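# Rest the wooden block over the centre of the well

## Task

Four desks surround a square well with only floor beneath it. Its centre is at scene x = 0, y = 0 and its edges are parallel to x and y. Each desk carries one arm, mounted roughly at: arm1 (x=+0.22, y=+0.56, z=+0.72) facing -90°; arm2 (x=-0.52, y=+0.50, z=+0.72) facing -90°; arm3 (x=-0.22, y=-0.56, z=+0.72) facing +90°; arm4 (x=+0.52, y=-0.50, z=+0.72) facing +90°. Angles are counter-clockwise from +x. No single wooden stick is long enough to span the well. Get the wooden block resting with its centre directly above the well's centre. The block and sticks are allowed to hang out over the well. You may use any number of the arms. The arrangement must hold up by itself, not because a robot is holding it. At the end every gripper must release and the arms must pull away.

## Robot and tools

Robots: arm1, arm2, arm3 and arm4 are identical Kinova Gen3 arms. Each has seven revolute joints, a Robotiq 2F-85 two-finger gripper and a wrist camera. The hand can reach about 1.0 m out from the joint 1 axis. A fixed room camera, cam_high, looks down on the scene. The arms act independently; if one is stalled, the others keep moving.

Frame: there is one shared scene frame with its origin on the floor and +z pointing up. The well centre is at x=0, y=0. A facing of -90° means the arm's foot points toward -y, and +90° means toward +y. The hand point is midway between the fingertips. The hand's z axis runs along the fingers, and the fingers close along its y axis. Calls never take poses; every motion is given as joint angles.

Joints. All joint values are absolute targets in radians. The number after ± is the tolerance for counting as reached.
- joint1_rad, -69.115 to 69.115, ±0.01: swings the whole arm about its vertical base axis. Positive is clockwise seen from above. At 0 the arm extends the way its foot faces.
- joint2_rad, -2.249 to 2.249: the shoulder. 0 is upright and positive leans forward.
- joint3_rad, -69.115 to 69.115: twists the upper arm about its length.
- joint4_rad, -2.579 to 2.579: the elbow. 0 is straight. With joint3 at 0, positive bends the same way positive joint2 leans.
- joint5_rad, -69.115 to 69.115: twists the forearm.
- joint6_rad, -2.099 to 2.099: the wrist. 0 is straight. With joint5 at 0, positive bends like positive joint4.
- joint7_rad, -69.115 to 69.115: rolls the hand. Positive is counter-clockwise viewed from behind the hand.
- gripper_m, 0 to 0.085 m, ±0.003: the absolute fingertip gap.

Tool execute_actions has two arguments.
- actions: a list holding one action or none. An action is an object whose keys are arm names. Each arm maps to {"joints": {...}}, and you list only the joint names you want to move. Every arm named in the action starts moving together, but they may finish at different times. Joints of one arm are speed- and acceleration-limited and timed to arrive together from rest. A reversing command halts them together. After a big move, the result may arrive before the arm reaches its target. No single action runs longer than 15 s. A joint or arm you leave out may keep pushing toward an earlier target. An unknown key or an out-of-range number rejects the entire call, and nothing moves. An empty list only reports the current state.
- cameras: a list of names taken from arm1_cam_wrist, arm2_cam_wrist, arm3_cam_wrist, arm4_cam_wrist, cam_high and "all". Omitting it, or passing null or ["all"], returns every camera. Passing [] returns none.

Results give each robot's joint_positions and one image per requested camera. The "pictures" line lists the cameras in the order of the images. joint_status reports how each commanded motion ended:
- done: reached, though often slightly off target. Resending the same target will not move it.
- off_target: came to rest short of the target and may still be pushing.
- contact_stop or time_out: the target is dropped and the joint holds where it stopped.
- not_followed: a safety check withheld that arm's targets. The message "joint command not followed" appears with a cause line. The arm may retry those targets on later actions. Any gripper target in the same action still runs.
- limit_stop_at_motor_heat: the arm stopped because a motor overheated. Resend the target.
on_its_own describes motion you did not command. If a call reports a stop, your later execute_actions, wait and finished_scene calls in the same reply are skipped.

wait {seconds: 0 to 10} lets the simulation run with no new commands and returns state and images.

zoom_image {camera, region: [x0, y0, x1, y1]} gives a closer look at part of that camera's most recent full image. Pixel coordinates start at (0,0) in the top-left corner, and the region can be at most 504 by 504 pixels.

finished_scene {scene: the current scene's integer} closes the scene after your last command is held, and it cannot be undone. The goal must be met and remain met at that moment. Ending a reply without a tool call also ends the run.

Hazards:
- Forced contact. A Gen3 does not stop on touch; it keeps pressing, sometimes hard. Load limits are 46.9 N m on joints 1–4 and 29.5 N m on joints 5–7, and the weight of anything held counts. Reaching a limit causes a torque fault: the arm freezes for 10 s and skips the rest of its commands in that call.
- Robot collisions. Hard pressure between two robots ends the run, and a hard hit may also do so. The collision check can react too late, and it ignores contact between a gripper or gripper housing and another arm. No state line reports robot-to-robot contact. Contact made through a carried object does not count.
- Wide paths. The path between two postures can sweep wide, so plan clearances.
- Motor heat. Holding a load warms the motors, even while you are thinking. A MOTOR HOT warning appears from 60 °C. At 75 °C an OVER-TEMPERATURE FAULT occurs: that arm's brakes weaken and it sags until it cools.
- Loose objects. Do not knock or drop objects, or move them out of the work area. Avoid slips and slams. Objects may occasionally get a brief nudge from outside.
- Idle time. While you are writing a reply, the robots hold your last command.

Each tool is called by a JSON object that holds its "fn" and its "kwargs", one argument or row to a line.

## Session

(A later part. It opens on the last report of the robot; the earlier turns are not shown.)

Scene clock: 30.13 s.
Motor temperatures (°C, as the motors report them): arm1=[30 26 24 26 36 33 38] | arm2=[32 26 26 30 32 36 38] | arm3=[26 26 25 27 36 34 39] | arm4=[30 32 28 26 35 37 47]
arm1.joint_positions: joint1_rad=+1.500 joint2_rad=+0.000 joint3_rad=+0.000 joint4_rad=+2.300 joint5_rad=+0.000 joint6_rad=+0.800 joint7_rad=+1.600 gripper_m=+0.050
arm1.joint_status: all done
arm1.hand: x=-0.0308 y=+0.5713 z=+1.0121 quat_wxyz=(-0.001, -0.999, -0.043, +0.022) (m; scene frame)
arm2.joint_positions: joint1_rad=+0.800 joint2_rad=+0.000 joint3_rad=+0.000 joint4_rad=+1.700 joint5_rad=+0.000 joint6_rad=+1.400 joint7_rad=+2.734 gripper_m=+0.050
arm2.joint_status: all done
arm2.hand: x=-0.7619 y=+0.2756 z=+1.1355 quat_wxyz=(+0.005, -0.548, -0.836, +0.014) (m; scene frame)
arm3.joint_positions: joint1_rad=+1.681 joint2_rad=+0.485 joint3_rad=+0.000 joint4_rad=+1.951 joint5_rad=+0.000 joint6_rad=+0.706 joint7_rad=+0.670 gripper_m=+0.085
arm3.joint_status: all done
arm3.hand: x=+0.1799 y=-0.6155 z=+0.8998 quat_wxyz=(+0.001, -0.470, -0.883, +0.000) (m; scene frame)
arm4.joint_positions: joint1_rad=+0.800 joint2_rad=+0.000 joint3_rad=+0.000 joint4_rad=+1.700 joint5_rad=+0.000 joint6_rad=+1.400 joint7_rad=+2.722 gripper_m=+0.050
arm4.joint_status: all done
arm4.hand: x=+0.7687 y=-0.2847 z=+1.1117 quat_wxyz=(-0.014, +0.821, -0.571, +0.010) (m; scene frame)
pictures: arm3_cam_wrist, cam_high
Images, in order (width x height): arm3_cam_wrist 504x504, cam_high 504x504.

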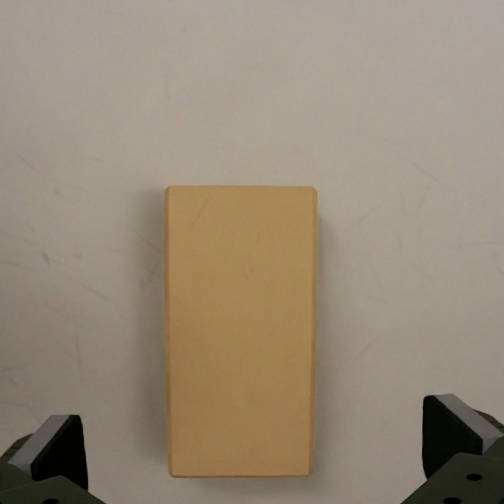

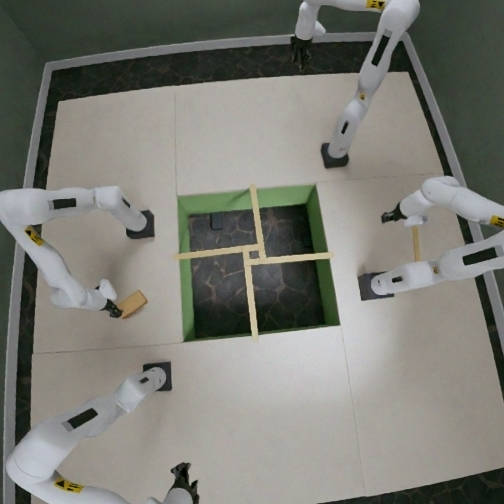

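{"fn": "execute_actions", "kwargs": {
  "actions": [
    {"arm3":{"joints":{"joint1_rad":1.657,"joint2_rad":0.82,"joint4_rad":2.0655,"joint6_rad":0.256,"joint7_rad":0.647}}}
  ],
  "cameras": ["arm3_cam_wrist"]
}}

{"fn": "execute_actions", "kwargs": {
  "actions": [
    {"arm3":{"joints":{"gripper_m":0.04}}}
  ],
  "cameras": ["arm3_cam_wrist","cam_high"]
}}

{"fn": "zoom_image", "kwargs": {
  "camera": "cam_high",
  "region": [90, 170, 350, 350]
}}

Scene clock: 31.97 s.
Motor temperatures (°C, as the motors report them): arm1=[30 26 24 26 36 33 38] | arm2=[32 26 26 30 32 36 38] | arm3=[26 26 25 27 36 34 39] | arm4=[30 32 28 26 35 37 47]
arm1.joint_positions: joint1_rad=+1.500 joint2_rad=+0.000 joint3_rad=+0.000 joint4_rad=+2.300 joint5_rad=+0.000 joint6_rad=+0.800 joint7_rad=+1.600 gripper_m=+0.050
arm1.joint_status: not commanded
arm1.hand: x=-0.0308 y=+0.5714 z=+1.0121 quat_wxyz=(-0.001, -0.999, -0.043, +0.022) (m; scene frame)
arm2.joint_positions: joint1_rad=+0.800 joint2_rad=+0.000 joint3_rad=+0.000 joint4_rad=+1.700 joint5_rad=+0.000 joint6_rad=+1.400 joint7_rad=+2.734 gripper_m=+0.050
arm2.joint_status: not commanded
arm2.hand: x=-0.7619 y=+0.2756 z=+1.1355 quat_wxyz=(+0.005, -0.548, -0.836, +0.014) (m; scene frame)
arm3.joint_positions: joint1_rad=+1.657 joint2_rad=+0.820 joint3_rad=+0.000 joint4_rad=+2.066 joint5_rad=+0.000 joint6_rad=+0.256 joint7_rad=+0.647 gripper_m=+0.085
arm3.joint_status: all done
arm3.hand: x=+0.1684 y=-0.6054 z=+0.7498 quat_wxyz=(+0.000, -0.469, -0.883, +0.000) (m; scene frame)
arm4.joint_positions: joint1_rad=+0.800 joint2_rad=+0.000 joint3_rad=+0.000 joint4_rad=+1.700 joint5_rad=+0.000 joint6_rad=+1.400 joint7_rad=+2.722 gripper_m=+0.050
arm4.joint_status: not commanded
arm4.hand: x=+0.7687 y=-0.2847 z=+1.1117 quat_wxyz=(-0.014, +0.821, -0.571, +0.010) (m; scene frame)
pictures: arm3_cam_wrist
Images, in order (width x height): arm3_cam_wrist 504x504.

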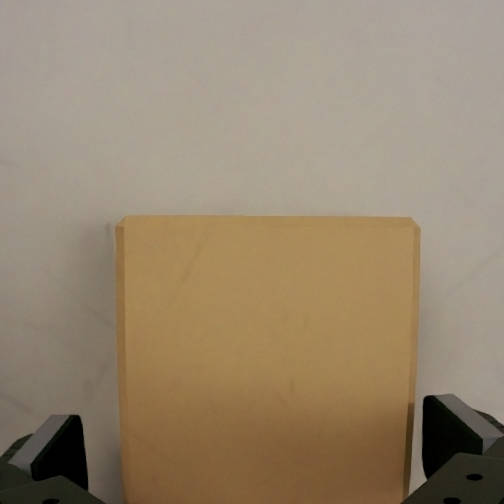

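Scene clock: 32.80 s.
Motor temperatures (°C, as the motors report them): arm1=[30 26 24 26 36 33 38] | arm2=[32 26 26 30 32 36 38] | arm3=[26 26 25 27 36 34 39] | arm4=[30 32 28 26 35 37 47]
arm1.joint_positions: joint1_rad=+1.500 joint2_rad=+0.000 joint3_rad=+0.000 joint4_rad=+2.300 joint5_rad=+0.000 joint6_rad=+0.800 joint7_rad=+1.600 gripper_m=+0.050
arm1.joint_status: not commanded
arm1.hand: x=-0.0308 y=+0.5714 z=+1.0121 quat_wxyz=(-0.001, -0.999, -0.043, +0.022) (m; scene frame)
arm2.joint_positions: joint1_rad=+0.800 joint2_rad=+0.000 joint3_rad=+0.000 joint4_rad=+1.700 joint5_rad=+0.000 joint6_rad=+1.400 joint7_rad=+2.734 gripper_m=+0.050
arm2.joint_status: not commanded
arm2.hand: x=-0.7619 y=+0.2756 z=+1.1355 quat_wxyz=(+0.005, -0.548, -0.836, +0.014) (m; scene frame)
arm3.joint_positions: joint1_rad=+1.657 joint2_rad=+0.816 joint3_rad=+0.000 joint4_rad=+2.066 joint5_rad=+0.000 joint6_rad=+0.257 joint7_rad=+0.647 gripper_m=+0.066
arm3.joint_status: gripper_m off_target (ended at +0.066, target +0.040)
arm3.hand: x=+0.1690 y=-0.6052 z=+0.7512 quat_wxyz=(-0.001, -0.469, -0.883, +0.000) (m; scene frame)
arm4.joint_positions: joint1_rad=+0.800 joint2_rad=+0.000 joint3_rad=+0.000 joint4_rad=+1.700 joint5_rad=+0.000 joint6_rad=+1.400 joint7_rad=+2.722 gripper_m=+0.050
arm4.joint_status: not commanded
arm4.hand: x=+0.7687 y=-0.2847 z=+1.1117 quat_wxyz=(-0.014, +0.821, -0.571, +0.010) (m; scene frame)
pictures: arm3_cam_wrist, cam_high
Images, in order (width x height): arm3_cam_wrist 504x504, cam_high 504x504.

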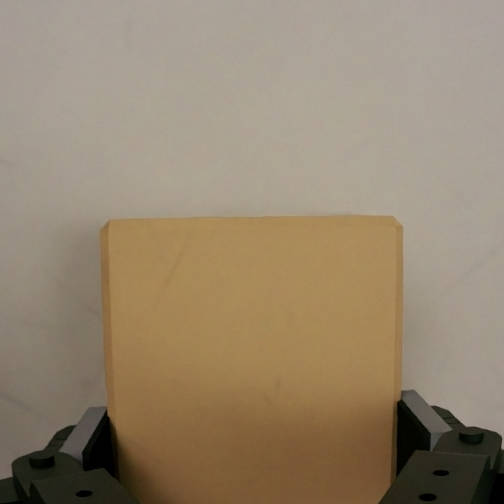

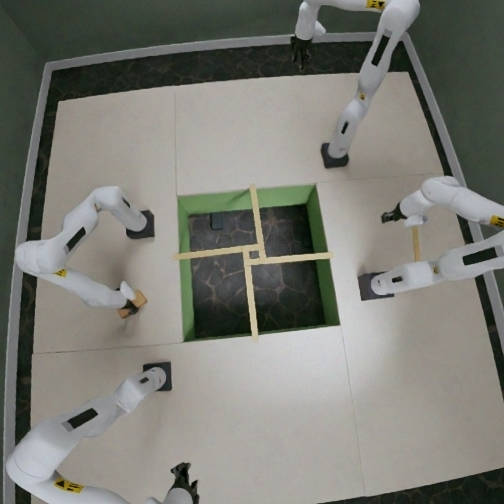

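Region (90, 170, 350, 350) of cam_high's 504x504 image, scaled by 1.938, with more detail than that image has; it fills the top 349 rows of this view, and the rest is white.

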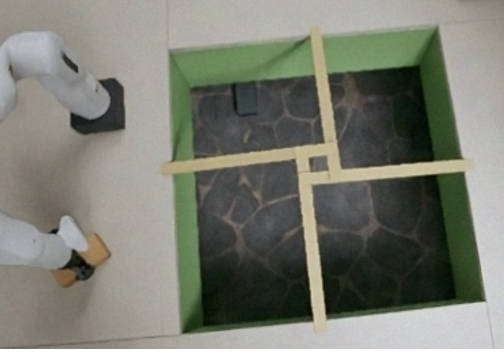

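{"fn": "execute_actions", "kwargs": {
  "actions": [
    {"arm3":{"joints":{"joint2_rad":0.6,"joint4_rad":2.0,"joint6_rad":0.54}}}
  ],
  "cameras": []
}}

{"fn": "execute_actions", "kwargs": {
  "actions": [
    {"arm3":{"joints":{"joint1_rad":0.365,"joint2_rad":0.9355,"joint4_rad":1.2327,"joint6_rad":0.973,"joint7_rad":0.332}}}
  ],
  "cameras": ["arm3_cam_wrist","cam_high"]
}}

{"fn": "zoom_image", "kwargs": {
  "camera": "cam_high",
  "region": [190, 200, 320, 310]
}}

Scene clock: 34.43 s.
Motor temperatures (°C, as the motors report them): arm1=[30 26 24 26 36 33 38] | arm2=[32 26 26 30 32 36 38] | arm3=[26 26 25 27 36 34 39] | arm4=[30 32 28 26 35 37 47]
arm1.joint_positions: joint1_rad=+1.500 joint2_rad=+0.000 joint3_rad=+0.000 joint4_rad=+2.300 joint5_rad=+0.000 joint6_rad=+0.800 joint7_rad=+1.600 gripper_m=+0.050
arm1.joint_status: not commanded
arm1.hand: x=-0.0308 y=+0.5714 z=+1.0121 quat_wxyz=(-0.001, -0.999, -0.043, +0.022) (m; scene frame)
arm2.joint_positions: joint1_rad=+0.800 joint2_rad=+0.000 joint3_rad=+0.000 joint4_rad=+1.700 joint5_rad=+0.000 joint6_rad=+1.400 joint7_rad=+2.734 gripper_m=+0.050
arm2.joint_status: not commanded
arm2.hand: x=-0.7619 y=+0.2756 z=+1.1355 quat_wxyz=(+0.005, -0.548, -0.836, +0.014) (m; scene frame)
arm3.joint_positions: joint1_rad=+1.657 joint2_rad=+0.601 joint3_rad=+0.000 joint4_rad=+2.001 joint5_rad=+0.000 joint6_rad=+0.540 joint7_rad=+0.647 gripper_m=+0.066
arm3.joint_status: all done
arm3.hand: x=+0.1806 y=-0.6060 z=+0.8441 quat_wxyz=(+0.001, -0.469, -0.883, +0.000) (m; scene frame)
arm4.joint_positions: joint1_rad=+0.800 joint2_rad=+0.000 joint3_rad=+0.000 joint4_rad=+1.700 joint5_rad=+0.000 joint6_rad=+1.400 joint7_rad=+2.722 gripper_m=+0.050
arm4.joint_status: not commanded
arm4.hand: x=+0.7687 y=-0.2847 z=+1.1117 quat_wxyz=(-0.014, +0.821, -0.571, +0.010) (m; scene frame)
pictures: none
No camera images: the call's "cameras" was empty. Leave "cameras" out to get every camera's image.

Scene clock: 37.10 s.
Motor temperatures (°C, as the motors report them): arm1=[30 26 24 26 36 33 38] | arm2=[32 26 26 30 32 36 38] | arm3=[26 26 25 27 36 34 39] | arm4=[30 32 28 26 35 37 47]
arm1.joint_positions: joint1_rad=+1.500 joint2_rad=+0.000 joint3_rad=+0.000 joint4_rad=+2.300 joint5_rad=+0.000 joint6_rad=+0.800 joint7_rad=+1.600 gripper_m=+0.050
arm1.joint_status: not commanded
arm1.hand: x=-0.0308 y=+0.5714 z=+1.0121 quat_wxyz=(-0.001, -0.999, -0.043, +0.022) (m; scene frame)
arm2.joint_positions: joint1_rad=+0.800 joint2_rad=+0.000 joint3_rad=+0.000 joint4_rad=+1.700 joint5_rad=+0.000 joint6_rad=+1.400 joint7_rad=+2.734 gripper_m=+0.050
arm2.joint_status: not commanded
arm2.hand: x=-0.7619 y=+0.2756 z=+1.1355 quat_wxyz=(+0.005, -0.548, -0.836, +0.014) (m; scene frame)
arm3.joint_positions: joint1_rad=+0.365 joint2_rad=+0.937 joint3_rad=+0.000 joint4_rad=+1.234 joint5_rad=+0.000 joint6_rad=+0.973 joint7_rad=+0.332 gripper_m=+0.066
arm3.joint_status: all done
arm3.hand: x=+0.0014 y=-0.0029 z=+0.8384 quat_wxyz=(+0.001, +0.000, -1.000, +0.001) (m; scene frame)
arm4.joint_positions: joint1_rad=+0.800 joint2_rad=+0.000 joint3_rad=+0.000 joint4_rad=+1.700 joint5_rad=+0.000 joint6_rad=+1.400 joint7_rad=+2.722 gripper_m=+0.050
arm4.joint_status: not commanded
arm4.hand: x=+0.7687 y=-0.2847 z=+1.1117 quat_wxyz=(-0.014, +0.821, -0.571, +0.010) (m; scene frame)
pictures: arm3_cam_wrist, cam_high
Images, in order (width x height): arm3_cam_wrist 504x504, cam_high 504x504.

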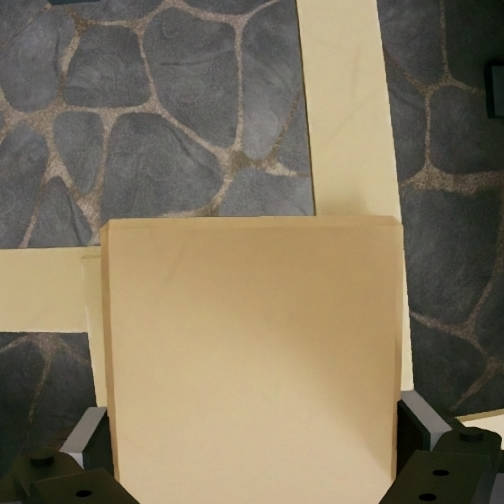

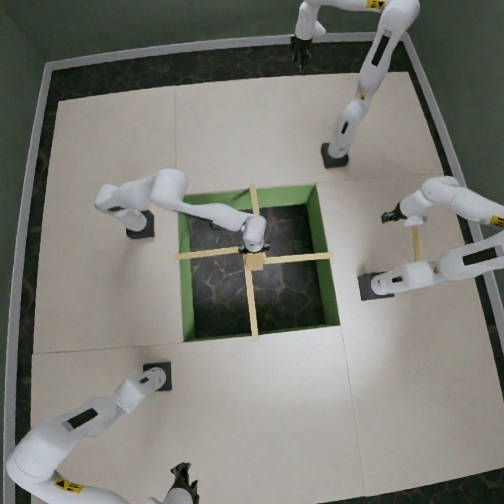

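Region (190, 200, 320, 310) of cam_high's 504x504 image, scaled by 3.877, with more detail than that image has; it fills the top 426 rows of this view, and the rest is white.

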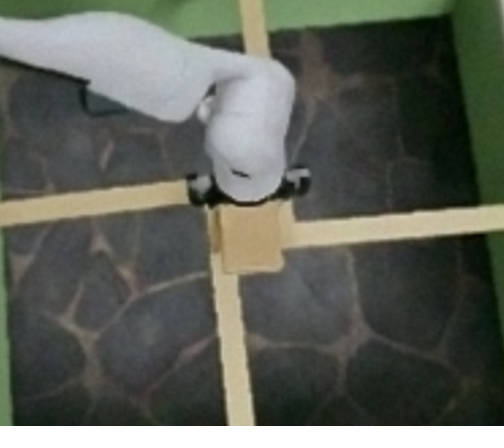

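{"fn": "execute_actions", "kwargs": {
  "actions": [
    {"arm3":{"joints":{"joint2_rad":0.975,"joint6_rad":0.934}}}
  ],
  "cameras": ["arm3_cam_wrist"]
}}

{"fn": "execute_actions", "kwargs": {
  "actions": [
    {"arm3":{"joints":{"joint2_rad":0.987,"joint6_rad":0.922}}}
  ],
  "cameras": ["arm3_cam_wrist"]
}}

Scene clock: 38.00 s.
Motor temperatures (°C, as the motors report them): arm1=[30 26 24 26 36 33 38] | arm2=[32 26 26 30 32 36 38] | arm3=[26 26 25 27 36 34 39] | arm4=[30 32 28 26 35 37 47]
arm1.joint_positions: joint1_rad=+1.500 joint2_rad=+0.000 joint3_rad=+0.000 joint4_rad=+2.300 joint5_rad=+0.000 joint6_rad=+0.800 joint7_rad=+1.600 gripper_m=+0.050
arm1.joint_status: not commanded
arm1.hand: x=-0.0308 y=+0.5714 z=+1.0121 quat_wxyz=(-0.001, -0.999, -0.043, +0.022) (m; scene frame)
arm2.joint_positions: joint1_rad=+0.800 joint2_rad=+0.000 joint3_rad=+0.000 joint4_rad=+1.700 joint5_rad=+0.000 joint6_rad=+1.400 joint7_rad=+2.734 gripper_m=+0.050
arm2.joint_status: not commanded
arm2.hand: x=-0.7619 y=+0.2756 z=+1.1355 quat_wxyz=(+0.005, -0.548, -0.836, +0.014) (m; scene frame)
arm3.joint_positions: joint1_rad=+0.365 joint2_rad=+0.974 joint3_rad=+0.000 joint4_rad=+1.233 joint5_rad=+0.000 joint6_rad=+0.935 joint7_rad=+0.332 gripper_m=+0.066
arm3.joint_status: all done
arm3.hand: x=+0.0021 y=+0.0002 z=+0.8168 quat_wxyz=(+0.001, +0.000, -1.000, +0.000) (m; scene frame)
arm4.joint_positions: joint1_rad=+0.800 joint2_rad=+0.000 joint3_rad=+0.000 joint4_rad=+1.700 joint5_rad=+0.000 joint6_rad=+1.400 joint7_rad=+2.722 gripper_m=+0.050
arm4.joint_status: not commanded
arm4.hand: x=+0.7687 y=-0.2847 z=+1.1117 quat_wxyz=(-0.014, +0.821, -0.571, +0.010) (m; scene frame)
pictures: arm3_cam_wrist
Images, in order (width x height): arm3_cam_wrist 504x504.

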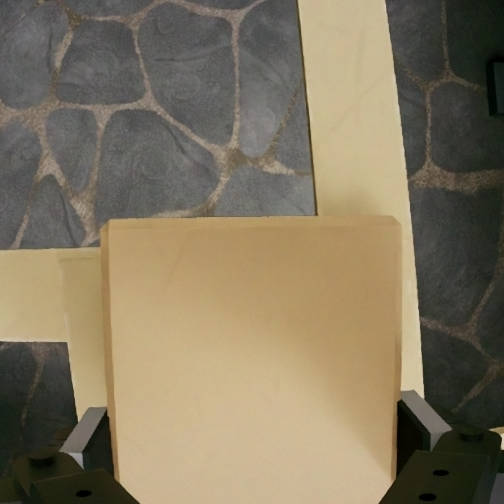

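Scene clock: 38.53 s.
Motor temperatures (°C, as the motors report them): arm1=[30 26 24 26 36 33 38] | arm2=[32 26 26 30 32 36 38] | arm3=[26 26 25 27 36 34 39] | arm4=[30 32 28 26 35 37 47]
arm1.joint_positions: joint1_rad=+1.500 joint2_rad=+0.000 joint3_rad=+0.000 joint4_rad=+2.300 joint5_rad=+0.000 joint6_rad=+0.800 joint7_rad=+1.600 gripper_m=+0.050
arm1.joint_status: not commanded
arm1.hand: x=-0.0308 y=+0.5714 z=+1.0121 quat_wxyz=(-0.001, -0.999, -0.043, +0.022) (m; scene frame)
arm2.joint_positions: joint1_rad=+0.800 joint2_rad=+0.000 joint3_rad=+0.000 joint4_rad=+1.700 joint5_rad=+0.000 joint6_rad=+1.400 joint7_rad=+2.734 gripper_m=+0.050
arm2.joint_status: not commanded
arm2.hand: x=-0.7619 y=+0.2756 z=+1.1355 quat_wxyz=(+0.005, -0.548, -0.836, +0.014) (m; scene frame)
arm3.joint_positions: joint1_rad=+0.365 joint2_rad=+0.979 joint3_rad=+0.000 joint4_rad=+1.231 joint5_rad=+0.000 joint6_rad=+0.925 joint7_rad=+0.332 gripper_m=+0.066
arm3.joint_status: all done
arm3.hand: x=+0.0026 y=+0.0025 z=+0.8140 quat_wxyz=(+0.000, +0.000, -1.000, -0.003) (m; scene frame)
arm4.joint_positions: joint1_rad=+0.800 joint2_rad=+0.000 joint3_rad=+0.000 joint4_rad=+1.700 joint5_rad=+0.000 joint6_rad=+1.400 joint7_rad=+2.722 gripper_m=+0.050
arm4.joint_status: not commanded
arm4.hand: x=+0.7687 y=-0.2847 z=+1.1117 quat_wxyz=(-0.014, +0.821, -0.571, +0.010) (m; scene frame)
pictures: arm3_cam_wrist
Images, in order (width x height): arm3_cam_wrist 504x504.

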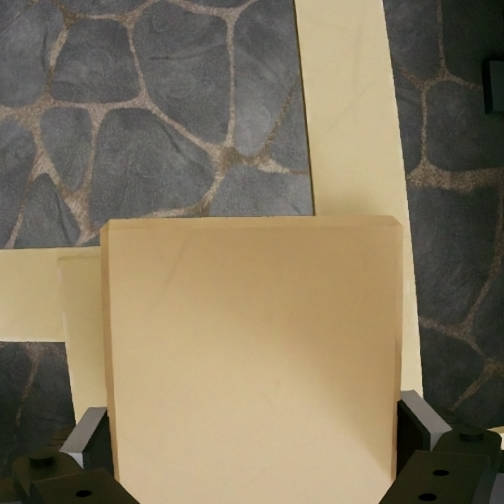

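In contact.

{"fn": "execute_actions", "kwargs": {
  "actions": [
    {"arm3":{"joints":{"joint2_rad":0.974,"joint6_rad":0.934,"gripper_m":0.085}}}
  ],
  "cameras": []
}}

{"fn": "execute_actions", "kwargs": {
  "actions": [
    {"arm3":{"joints":{"joint2_rad":0.2,"joint6_rad":1.7}}}
  ],
  "cameras": ["cam_high"]
}}

{"fn": "zoom_image", "kwargs": {
  "camera": "cam_high",
  "region": [160, 170, 350, 350]
}}

Scene clock: 39.63 s.
Motor temperatures (°C, as the motors report them): arm1=[30 26 24 26 36 33 38] | arm2=[32 26 26 30 32 36 38] | arm3=[26 26 25 27 36 34 39] | arm4=[30 32 28 26 35 37 47]
arm1.joint_positions: joint1_rad=+1.500 joint2_rad=+0.000 joint3_rad=+0.000 joint4_rad=+2.300 joint5_rad=+0.000 joint6_rad=+0.800 joint7_rad=+1.600 gripper_m=+0.050
arm1.joint_status: not commanded
arm1.hand: x=-0.0308 y=+0.5714 z=+1.0121 quat_wxyz=(-0.001, -0.999, -0.043, +0.022) (m; scene frame)
arm2.joint_positions: joint1_rad=+0.800 joint2_rad=+0.000 joint3_rad=+0.000 joint4_rad=+1.700 joint5_rad=+0.000 joint6_rad=+1.400 joint7_rad=+2.734 gripper_m=+0.050
arm2.joint_status: not commanded
arm2.hand: x=-0.7619 y=+0.2756 z=+1.1355 quat_wxyz=(+0.005, -0.548, -0.836, +0.014) (m; scene frame)
arm3.joint_positions: joint1_rad=+0.365 joint2_rad=+0.974 joint3_rad=+0.000 joint4_rad=+1.233 joint5_rad=+0.000 joint6_rad=+0.934 joint7_rad=+0.332 gripper_m=+0.085
arm3.joint_status: all done
arm3.hand: x=+0.0024 y=+0.0003 z=+0.8166 quat_wxyz=(+0.000, +0.000, -1.000, +0.000) (m; scene frame)
arm4.joint_positions: joint1_rad=+0.800 joint2_rad=+0.000 joint3_rad=+0.000 joint4_rad=+1.700 joint5_rad=+0.000 joint6_rad=+1.400 joint7_rad=+2.722 gripper_m=+0.050
arm4.joint_status: not commanded
arm4.hand: x=+0.7687 y=-0.2847 z=+1.1117 quat_wxyz=(-0.014, +0.821, -0.571, +0.010) (m; scene frame)
pictures: none
No camera images: the call's "cameras" was empty. Leave "cameras" out to get every camera's image.

Scene clock: 41.77 s.
Motor temperatures (°C, as the motors report them): arm1=[30 26 24 26 36 33 38] | arm2=[32 26 26 30 32 36 38] | arm3=[26 26 25 27 36 34 39] | arm4=[30 32 28 26 35 37 47]
arm1.joint_positions: joint1_rad=+1.500 joint2_rad=+0.000 joint3_rad=+0.000 joint4_rad=+2.300 joint5_rad=+0.000 joint6_rad=+0.800 joint7_rad=+1.600 gripper_m=+0.050
arm1.joint_status: not commanded
arm1.hand: x=-0.0308 y=+0.5714 z=+1.0121 quat_wxyz=(-0.001, -0.999, -0.043, +0.022) (m; scene frame)
arm2.joint_positions: joint1_rad=+0.800 joint2_rad=+0.000 joint3_rad=+0.000 joint4_rad=+1.700 joint5_rad=+0.000 joint6_rad=+1.400 joint7_rad=+2.734 gripper_m=+0.050
arm2.joint_status: not commanded
arm2.hand: x=-0.7619 y=+0.2756 z=+1.1355 quat_wxyz=(+0.005, -0.548, -0.836, +0.014) (m; scene frame)
arm3.joint_positions: joint1_rad=+0.365 joint2_rad=+0.200 joint3_rad=+0.000 joint4_rad=+1.233 joint5_rad=+0.000 joint6_rad=+1.700 joint7_rad=+0.332 gripper_m=+0.085
arm3.joint_status: all done
arm3.hand: x=-0.0635 y=-0.1920 z=+1.2226 quat_wxyz=(-0.001, +0.000, -1.000, -0.004) (m; scene frame)
arm4.joint_positions: joint1_rad=+0.800 joint2_rad=+0.000 joint3_rad=+0.000 joint4_rad=+1.700 joint5_rad=+0.000 joint6_rad=+1.400 joint7_rad=+2.722 gripper_m=+0.050
arm4.joint_status: not commanded
arm4.hand: x=+0.7687 y=-0.2847 z=+1.1117 quat_wxyz=(-0.014, +0.821, -0.571, +0.010) (m; scene frame)
pictures: cam_high
Images, in order (width x height): cam_high 504x504.

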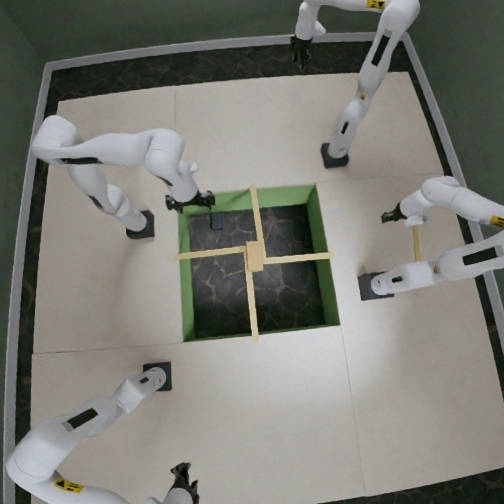

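Region (160, 170, 350, 350) of cam_high's 504x504 image, scaled by 2.653, with more detail than that image has; it fills the top 477 rows of this view, and the rest is white.

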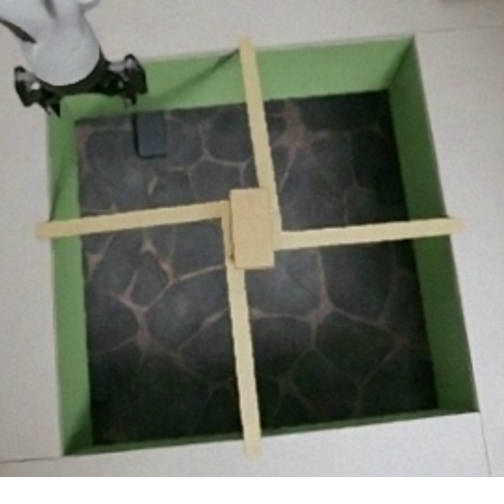

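{"fn": "execute_actions", "kwargs": {
  "actions": [
    {"arm3":{"joints":{"joint2_rad":0.968,"joint6_rad":0.94}}}
  ],
  "cameras": []
}}

{"fn": "execute_actions", "kwargs": {
  "actions": [
    {"arm3":{"joints":{"gripper_m":0.04}}}
  ],
  "cameras": []
}}

{"fn": "execute_actions", "kwargs": {
  "actions": [
    {"arm3":{"joints":{"joint2_rad":0.945,"joint6_rad":0.963}}}
  ],
  "cameras": []
}}

{"fn": "execute_actions", "kwargs": {
  "actions": [
    {"arm3":{"joints":{"joint1_rad":0.338,"joint7_rad":0.305,"joint4_rad":1.253,"joint6_rad":0.943}}}
  ],
  "cameras": []
}}

{"fn": "execute_actions", "kwargs": {
  "actions": [
    {"arm3":{"joints":{"joint2_rad":0.958,"joint6_rad":0.93}}}
  ],
  "cameras": []
}}

{"fn": "execute_actions", "kwargs": {
  "actions": [
    {"arm3":{"joints":{"gripper_m":0.085}}}
  ],
  "cameras": []
}}

{"fn": "execute_actions", "kwargs": {
  "actions": [
    {"arm3":{"joints":{"joint2_rad":0.2,"joint6_rad":1.7}}}
  ],
  "cameras": ["cam_high"]
}}

{"fn": "zoom_image", "kwargs": {
  "camera": "cam_high",
  "region": [160, 170, 350, 350]
}}

Scene clock: 44.37 s.
Motor temperatures (°C, as the motors report them): arm1=[30 26 24 26 36 33 38] | arm2=[32 26 26 30 32 36 38] | arm3=[26 26 25 27 36 34 39] | arm4=[30 32 28 26 35 37 47]
arm1.joint_positions: joint1_rad=+1.500 joint2_rad=+0.000 joint3_rad=+0.000 joint4_rad=+2.300 joint5_rad=+0.000 joint6_rad=+0.800 joint7_rad=+1.600 gripper_m=+0.050
arm1.joint_status: not commanded
arm1.hand: x=-0.0308 y=+0.5714 z=+1.0121 quat_wxyz=(-0.001, -0.999, -0.043, +0.022) (m; scene frame)
arm2.joint_positions: joint1_rad=+0.800 joint2_rad=+0.000 joint3_rad=+0.000 joint4_rad=+1.700 joint5_rad=+0.000 joint6_rad=+1.400 joint7_rad=+2.734 gripper_m=+0.050
arm2.joint_status: not commanded
arm2.hand: x=-0.7619 y=+0.2756 z=+1.1355 quat_wxyz=(+0.005, -0.548, -0.836, +0.014) (m; scene frame)
arm3.joint_positions: joint1_rad=+0.365 joint2_rad=+0.968 joint3_rad=+0.000 joint4_rad=+1.233 joint5_rad=+0.000 joint6_rad=+0.940 joint7_rad=+0.332 gripper_m=+0.085
arm3.joint_status: all done
arm3.hand: x=+0.0023 y=+0.0000 z=+0.8203 quat_wxyz=(+0.000, +0.000, -1.000, +0.000) (m; scene frame)
arm4.joint_positions: joint1_rad=+0.800 joint2_rad=+0.000 joint3_rad=+0.000 joint4_rad=+1.700 joint5_rad=+0.000 joint6_rad=+1.400 joint7_rad=+2.722 gripper_m=+0.050
arm4.joint_status: not commanded
arm4.hand: x=+0.7687 y=-0.2847 z=+1.1117 quat_wxyz=(-0.014, +0.821, -0.571, +0.010) (m; scene frame)
pictures: none
No camera images: the call's "cameras" was empty. Leave "cameras" out to get every camera's image.

Scene clock: 45.20 s.
Motor temperatures (°C, as the motors report them): arm1=[30 26 24 26 36 33 38] | arm2=[32 26 26 30 32 36 38] | arm3=[26 26 25 27 36 34 39] | arm4=[30 32 28 26 35 37 47]
arm1.joint_positions: joint1_rad=+1.500 joint2_rad=+0.000 joint3_rad=+0.000 joint4_rad=+2.300 joint5_rad=+0.000 joint6_rad=+0.800 joint7_rad=+1.600 gripper_m=+0.050
arm1.joint_status: not commanded
arm1.hand: x=-0.0308 y=+0.5714 z=+1.0121 quat_wxyz=(-0.001, -0.999, -0.043, +0.022) (m; scene frame)
arm2.joint_positions: joint1_rad=+0.800 joint2_rad=+0.000 joint3_rad=+0.000 joint4_rad=+1.700 joint5_rad=+0.000 joint6_rad=+1.400 joint7_rad=+2.734 gripper_m=+0.050
arm2.joint_status: not commanded
arm2.hand: x=-0.7619 y=+0.2756 z=+1.1355 quat_wxyz=(+0.005, -0.548, -0.836, +0.014) (m; scene frame)
arm3.joint_positions: joint1_rad=+0.365 joint2_rad=+0.967 joint3_rad=+0.000 joint4_rad=+1.233 joint5_rad=+0.000 joint6_rad=+0.941 joint7_rad=+0.332 gripper_m=+0.066
arm3.joint_status: gripper_m off_target (ended at +0.066, target +0.040)
arm3.hand: x=+0.0024 y=+0.0003 z=+0.8211 quat_wxyz=(+0.000, +0.000, -1.000, -0.001) (m; scene frame)
arm4.joint_positions: joint1_rad=+0.800 joint2_rad=+0.000 joint3_rad=+0.000 joint4_rad=+1.700 joint5_rad=+0.000 joint6_rad=+1.400 joint7_rad=+2.722 gripper_m=+0.050
arm4.joint_status: not commanded
arm4.hand: x=+0.7687 y=-0.2847 z=+1.1117 quat_wxyz=(-0.014, +0.821, -0.571, +0.010) (m; scene frame)
pictures: none
No camera images: the call's "cameras" was empty. Leave "cameras" out to get every camera's image.

Scene clock: 45.83 s.
Motor temperatures (°C, as the motors report them): arm1=[30 26 24 26 36 33 38] | arm2=[32 26 26 30 32 36 38] | arm3=[26 26 25 27 36 34 39] | arm4=[30 32 28 26 35 37 47]
arm1.joint_positions: joint1_rad=+1.500 joint2_rad=+0.000 joint3_rad=+0.000 joint4_rad=+2.300 joint5_rad=+0.000 joint6_rad=+0.800 joint7_rad=+1.600 gripper_m=+0.050
arm1.joint_status: not commanded
arm1.hand: x=-0.0308 y=+0.5714 z=+1.0121 quat_wxyz=(-0.001, -0.999, -0.043, +0.022) (m; scene frame)
arm2.joint_positions: joint1_rad=+0.800 joint2_rad=+0.000 joint3_rad=+0.000 joint4_rad=+1.700 joint5_rad=+0.000 joint6_rad=+1.400 joint7_rad=+2.734 gripper_m=+0.050
arm2.joint_status: not commanded
arm2.hand: x=-0.7619 y=+0.2756 z=+1.1355 quat_wxyz=(+0.005, -0.548, -0.836, +0.014) (m; scene frame)
arm3.joint_positions: joint1_rad=+0.365 joint2_rad=+0.947 joint3_rad=+0.000 joint4_rad=+1.234 joint5_rad=+0.000 joint6_rad=+0.963 joint7_rad=+0.332 gripper_m=+0.066
arm3.joint_status: all done
arm3.hand: x=+0.0015 y=-0.0021 z=+0.8326 quat_wxyz=(+0.001, +0.000, -1.000, +0.001) (m; scene frame)
arm4.joint_positions: joint1_rad=+0.800 joint2_rad=+0.000 joint3_rad=+0.000 joint4_rad=+1.700 joint5_rad=+0.000 joint6_rad=+1.400 joint7_rad=+2.722 gripper_m=+0.050
arm4.joint_status: not commanded
arm4.hand: x=+0.7687 y=-0.2847 z=+1.1117 quat_wxyz=(-0.014, +0.821, -0.571, +0.010) (m; scene frame)
pictures: none
No camera images: the call's "cameras" was empty. Leave "cameras" out to get every camera's image.

Scene clock: 46.50 s.
Motor temperatures (°C, as the motors report them): arm1=[30 26 24 26 36 33 38] | arm2=[32 26 26 30 32 36 38] | arm3=[26 26 25 27 36 34 39] | arm4=[30 32 28 26 35 37 47]
arm1.joint_positions: joint1_rad=+1.500 joint2_rad=+0.000 joint3_rad=+0.000 joint4_rad=+2.300 joint5_rad=+0.000 joint6_rad=+0.800 joint7_rad=+1.600 gripper_m=+0.050
arm1.joint_status: not commanded
arm1.hand: x=-0.0308 y=+0.5714 z=+1.0121 quat_wxyz=(-0.001, -0.999, -0.043, +0.022) (m; scene frame)
arm2.joint_positions: joint1_rad=+0.800 joint2_rad=+0.000 joint3_rad=+0.000 joint4_rad=+1.700 joint5_rad=+0.000 joint6_rad=+1.400 joint7_rad=+2.734 gripper_m=+0.050
arm2.joint_status: not commanded
arm2.hand: x=-0.7619 y=+0.2756 z=+1.1355 quat_wxyz=(+0.005, -0.548, -0.836, +0.014) (m; scene frame)
arm3.joint_positions: joint1_rad=+0.338 joint2_rad=+0.947 joint3_rad=+0.000 joint4_rad=+1.254 joint5_rad=+0.000 joint6_rad=+0.943 joint7_rad=+0.305 gripper_m=+0.066
arm3.joint_status: all done
arm3.hand: x=-0.0147 y=+0.0000 z=+0.8275 quat_wxyz=(+0.001, +0.000, -1.000, +0.001) (m; scene frame)
arm4.joint_positions: joint1_rad=+0.800 joint2_rad=+0.000 joint3_rad=+0.000 joint4_rad=+1.700 joint5_rad=+0.000 joint6_rad=+1.400 joint7_rad=+2.722 gripper_m=+0.050
arm4.joint_status: not commanded
arm4.hand: x=+0.7687 y=-0.2847 z=+1.1117 quat_wxyz=(-0.014, +0.821, -0.571, +0.010) (m; scene frame)
pictures: none
No camera images: the call's "cameras" was empty. Leave "cameras" out to get every camera's image.

Scene clock: 47.03 s.
Motor temperatures (°C, as the motors report them): arm1=[30 26 24 26 36 33 38] | arm2=[32 26 26 30 32 36 38] | arm3=[26 26 25 27 36 34 39] | arm4=[30 32 28 26 35 37 47]
arm1.joint_positions: joint1_rad=+1.500 joint2_rad=+0.000 joint3_rad=+0.000 joint4_rad=+2.300 joint5_rad=+0.000 joint6_rad=+0.800 joint7_rad=+1.600 gripper_m=+0.050
arm1.joint_status: not commanded
arm1.hand: x=-0.0308 y=+0.5714 z=+1.0121 quat_wxyz=(-0.001, -0.999, -0.043, +0.022) (m; scene frame)
arm2.joint_positions: joint1_rad=+0.800 joint2_rad=+0.000 joint3_rad=+0.000 joint4_rad=+1.700 joint5_rad=+0.000 joint6_rad=+1.400 joint7_rad=+2.734 gripper_m=+0.050
arm2.joint_status: not commanded
arm2.hand: x=-0.7619 y=+0.2756 z=+1.1355 quat_wxyz=(+0.005, -0.548, -0.836, +0.014) (m; scene frame)
arm3.joint_positions: joint1_rad=+0.338 joint2_rad=+0.957 joint3_rad=+0.000 joint4_rad=+1.253 joint5_rad=+0.000 joint6_rad=+0.931 joint7_rad=+0.305 gripper_m=+0.066
arm3.joint_status: all done
arm3.hand: x=-0.0143 y=+0.0013 z=+0.8215 quat_wxyz=(+0.001, +0.000, -1.000, +0.000) (m; scene frame)
arm4.joint_positions: joint1_rad=+0.800 joint2_rad=+0.000 joint3_rad=+0.000 joint4_rad=+1.700 joint5_rad=+0.000 joint6_rad=+1.400 joint7_rad=+2.722 gripper_m=+0.050
arm4.joint_status: not commanded
arm4.hand: x=+0.7687 y=-0.2847 z=+1.1117 quat_wxyz=(-0.014, +0.821, -0.571, +0.010) (m; scene frame)
pictures: none
No camera images: the call's "cameras" was empty. Leave "cameras" out to get every camera's image.

Scene clock: 48.00 s.
Motor temperatures (°C, as the motors report them): arm1=[30 26 24 26 36 33 38] | arm2=[32 26 26 30 32 36 38] | arm3=[26 26 25 27 36 34 39] | arm4=[30 32 28 26 35 37 47]
arm1.joint_positions: joint1_rad=+1.500 joint2_rad=+0.000 joint3_rad=+0.000 joint4_rad=+2.300 joint5_rad=+0.000 joint6_rad=+0.800 joint7_rad=+1.600 gripper_m=+0.050
arm1.joint_status: not commanded
arm1.hand: x=-0.0308 y=+0.5714 z=+1.0121 quat_wxyz=(-0.001, -0.999, -0.043, +0.022) (m; scene frame)
arm2.joint_positions: joint1_rad=+0.800 joint2_rad=+0.000 joint3_rad=+0.000 joint4_rad=+1.700 joint5_rad=+0.000 joint6_rad=+1.400 joint7_rad=+2.734 gripper_m=+0.050
arm2.joint_status: not commanded
arm2.hand: x=-0.7619 y=+0.2756 z=+1.1355 quat_wxyz=(+0.005, -0.548, -0.836, +0.014) (m; scene frame)
arm3.joint_positions: joint1_rad=+0.338 joint2_rad=+0.958 joint3_rad=+0.000 joint4_rad=+1.253 joint5_rad=+0.000 joint6_rad=+0.930 joint7_rad=+0.305 gripper_m=+0.085
arm3.joint_status: all done
arm3.hand: x=-0.0142 y=+0.0015 z=+0.8211 quat_wxyz=(+0.000, +0.000, -1.000, +0.000) (m; scene frame)
arm4.joint_positions: joint1_rad=+0.800 joint2_rad=+0.000 joint3_rad=+0.000 joint4_rad=+1.700 joint5_rad=+0.000 joint6_rad=+1.400 joint7_rad=+2.722 gripper_m=+0.050
arm4.joint_status: not commanded
arm4.hand: x=+0.7687 y=-0.2847 z=+1.1117 quat_wxyz=(-0.014, +0.821, -0.571, +0.010) (m; scene frame)
pictures: none
No camera images: the call's "cameras" was empty. Leave "cameras" out to get every camera's image.

Scene clock: 50.13 s.
Motor temperatures (°C, as the motors report them): arm1=[30 26 24 26 36 33 38] | arm2=[32 26 26 30 32 36 38] | arm3=[26 26 25 27 36 34 39] | arm4=[30 32 28 26 35 37 47]
arm1.joint_positions: joint1_rad=+1.500 joint2_rad=+0.000 joint3_rad=+0.000 joint4_rad=+2.300 joint5_rad=+0.000 joint6_rad=+0.800 joint7_rad=+1.600 gripper_m=+0.050
arm1.joint_status: not commanded
arm1.hand: x=-0.0308 y=+0.5714 z=+1.0121 quat_wxyz=(-0.001, -0.999, -0.043, +0.022) (m; scene frame)
arm2.joint_positions: joint1_rad=+0.800 joint2_rad=+0.000 joint3_rad=+0.000 joint4_rad=+1.700 joint5_rad=+0.000 joint6_rad=+1.400 joint7_rad=+2.734 gripper_m=+0.050
arm2.joint_status: not commanded
arm2.hand: x=-0.7619 y=+0.2756 z=+1.1355 quat_wxyz=(+0.005, -0.548, -0.836, +0.014) (m; scene frame)
arm3.joint_positions: joint1_rad=+0.338 joint2_rad=+0.200 joint3_rad=+0.000 joint4_rad=+1.253 joint5_rad=+0.000 joint6_rad=+1.700 joint7_rad=+0.305 gripper_m=+0.085
arm3.joint_status: all done
arm3.hand: x=-0.0751 y=-0.1932 z=+1.2163 quat_wxyz=(+0.002, +0.000, -1.000, +0.006) (m; scene frame)
arm4.joint_positions: joint1_rad=+0.800 joint2_rad=+0.000 joint3_rad=+0.000 joint4_rad=+1.700 joint5_rad=+0.000 joint6_rad=+1.400 joint7_rad=+2.722 gripper_m=+0.050
arm4.joint_status: not commanded
arm4.hand: x=+0.7687 y=-0.2847 z=+1.1117 quat_wxyz=(-0.014, +0.821, -0.571, +0.010) (m; scene frame)
pictures: cam_high
Images, in order (width x height): cam_high 504x504.

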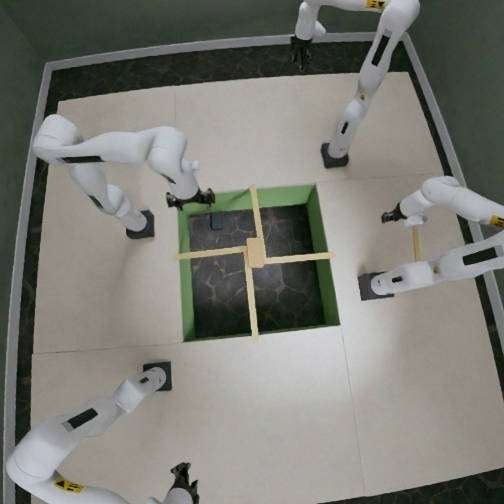

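Region (160, 170, 350, 350) of cam_high's 504x504 image, scaled by 2.653, with more detail than that image has; it fills the top 477 rows of this view, and the rest is white.

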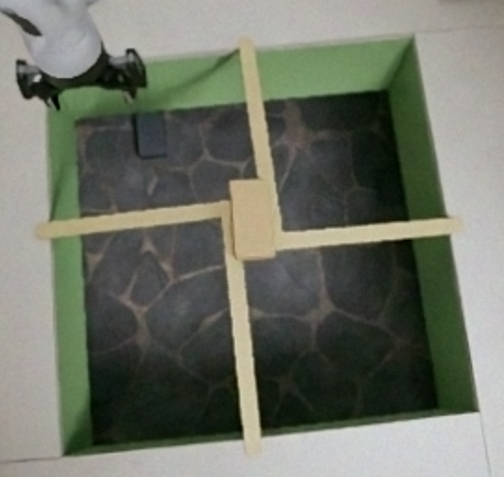

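{"fn": "finished_scene", "kwargs": {
  "scene": 1
}}

The scene is finished: the task was done.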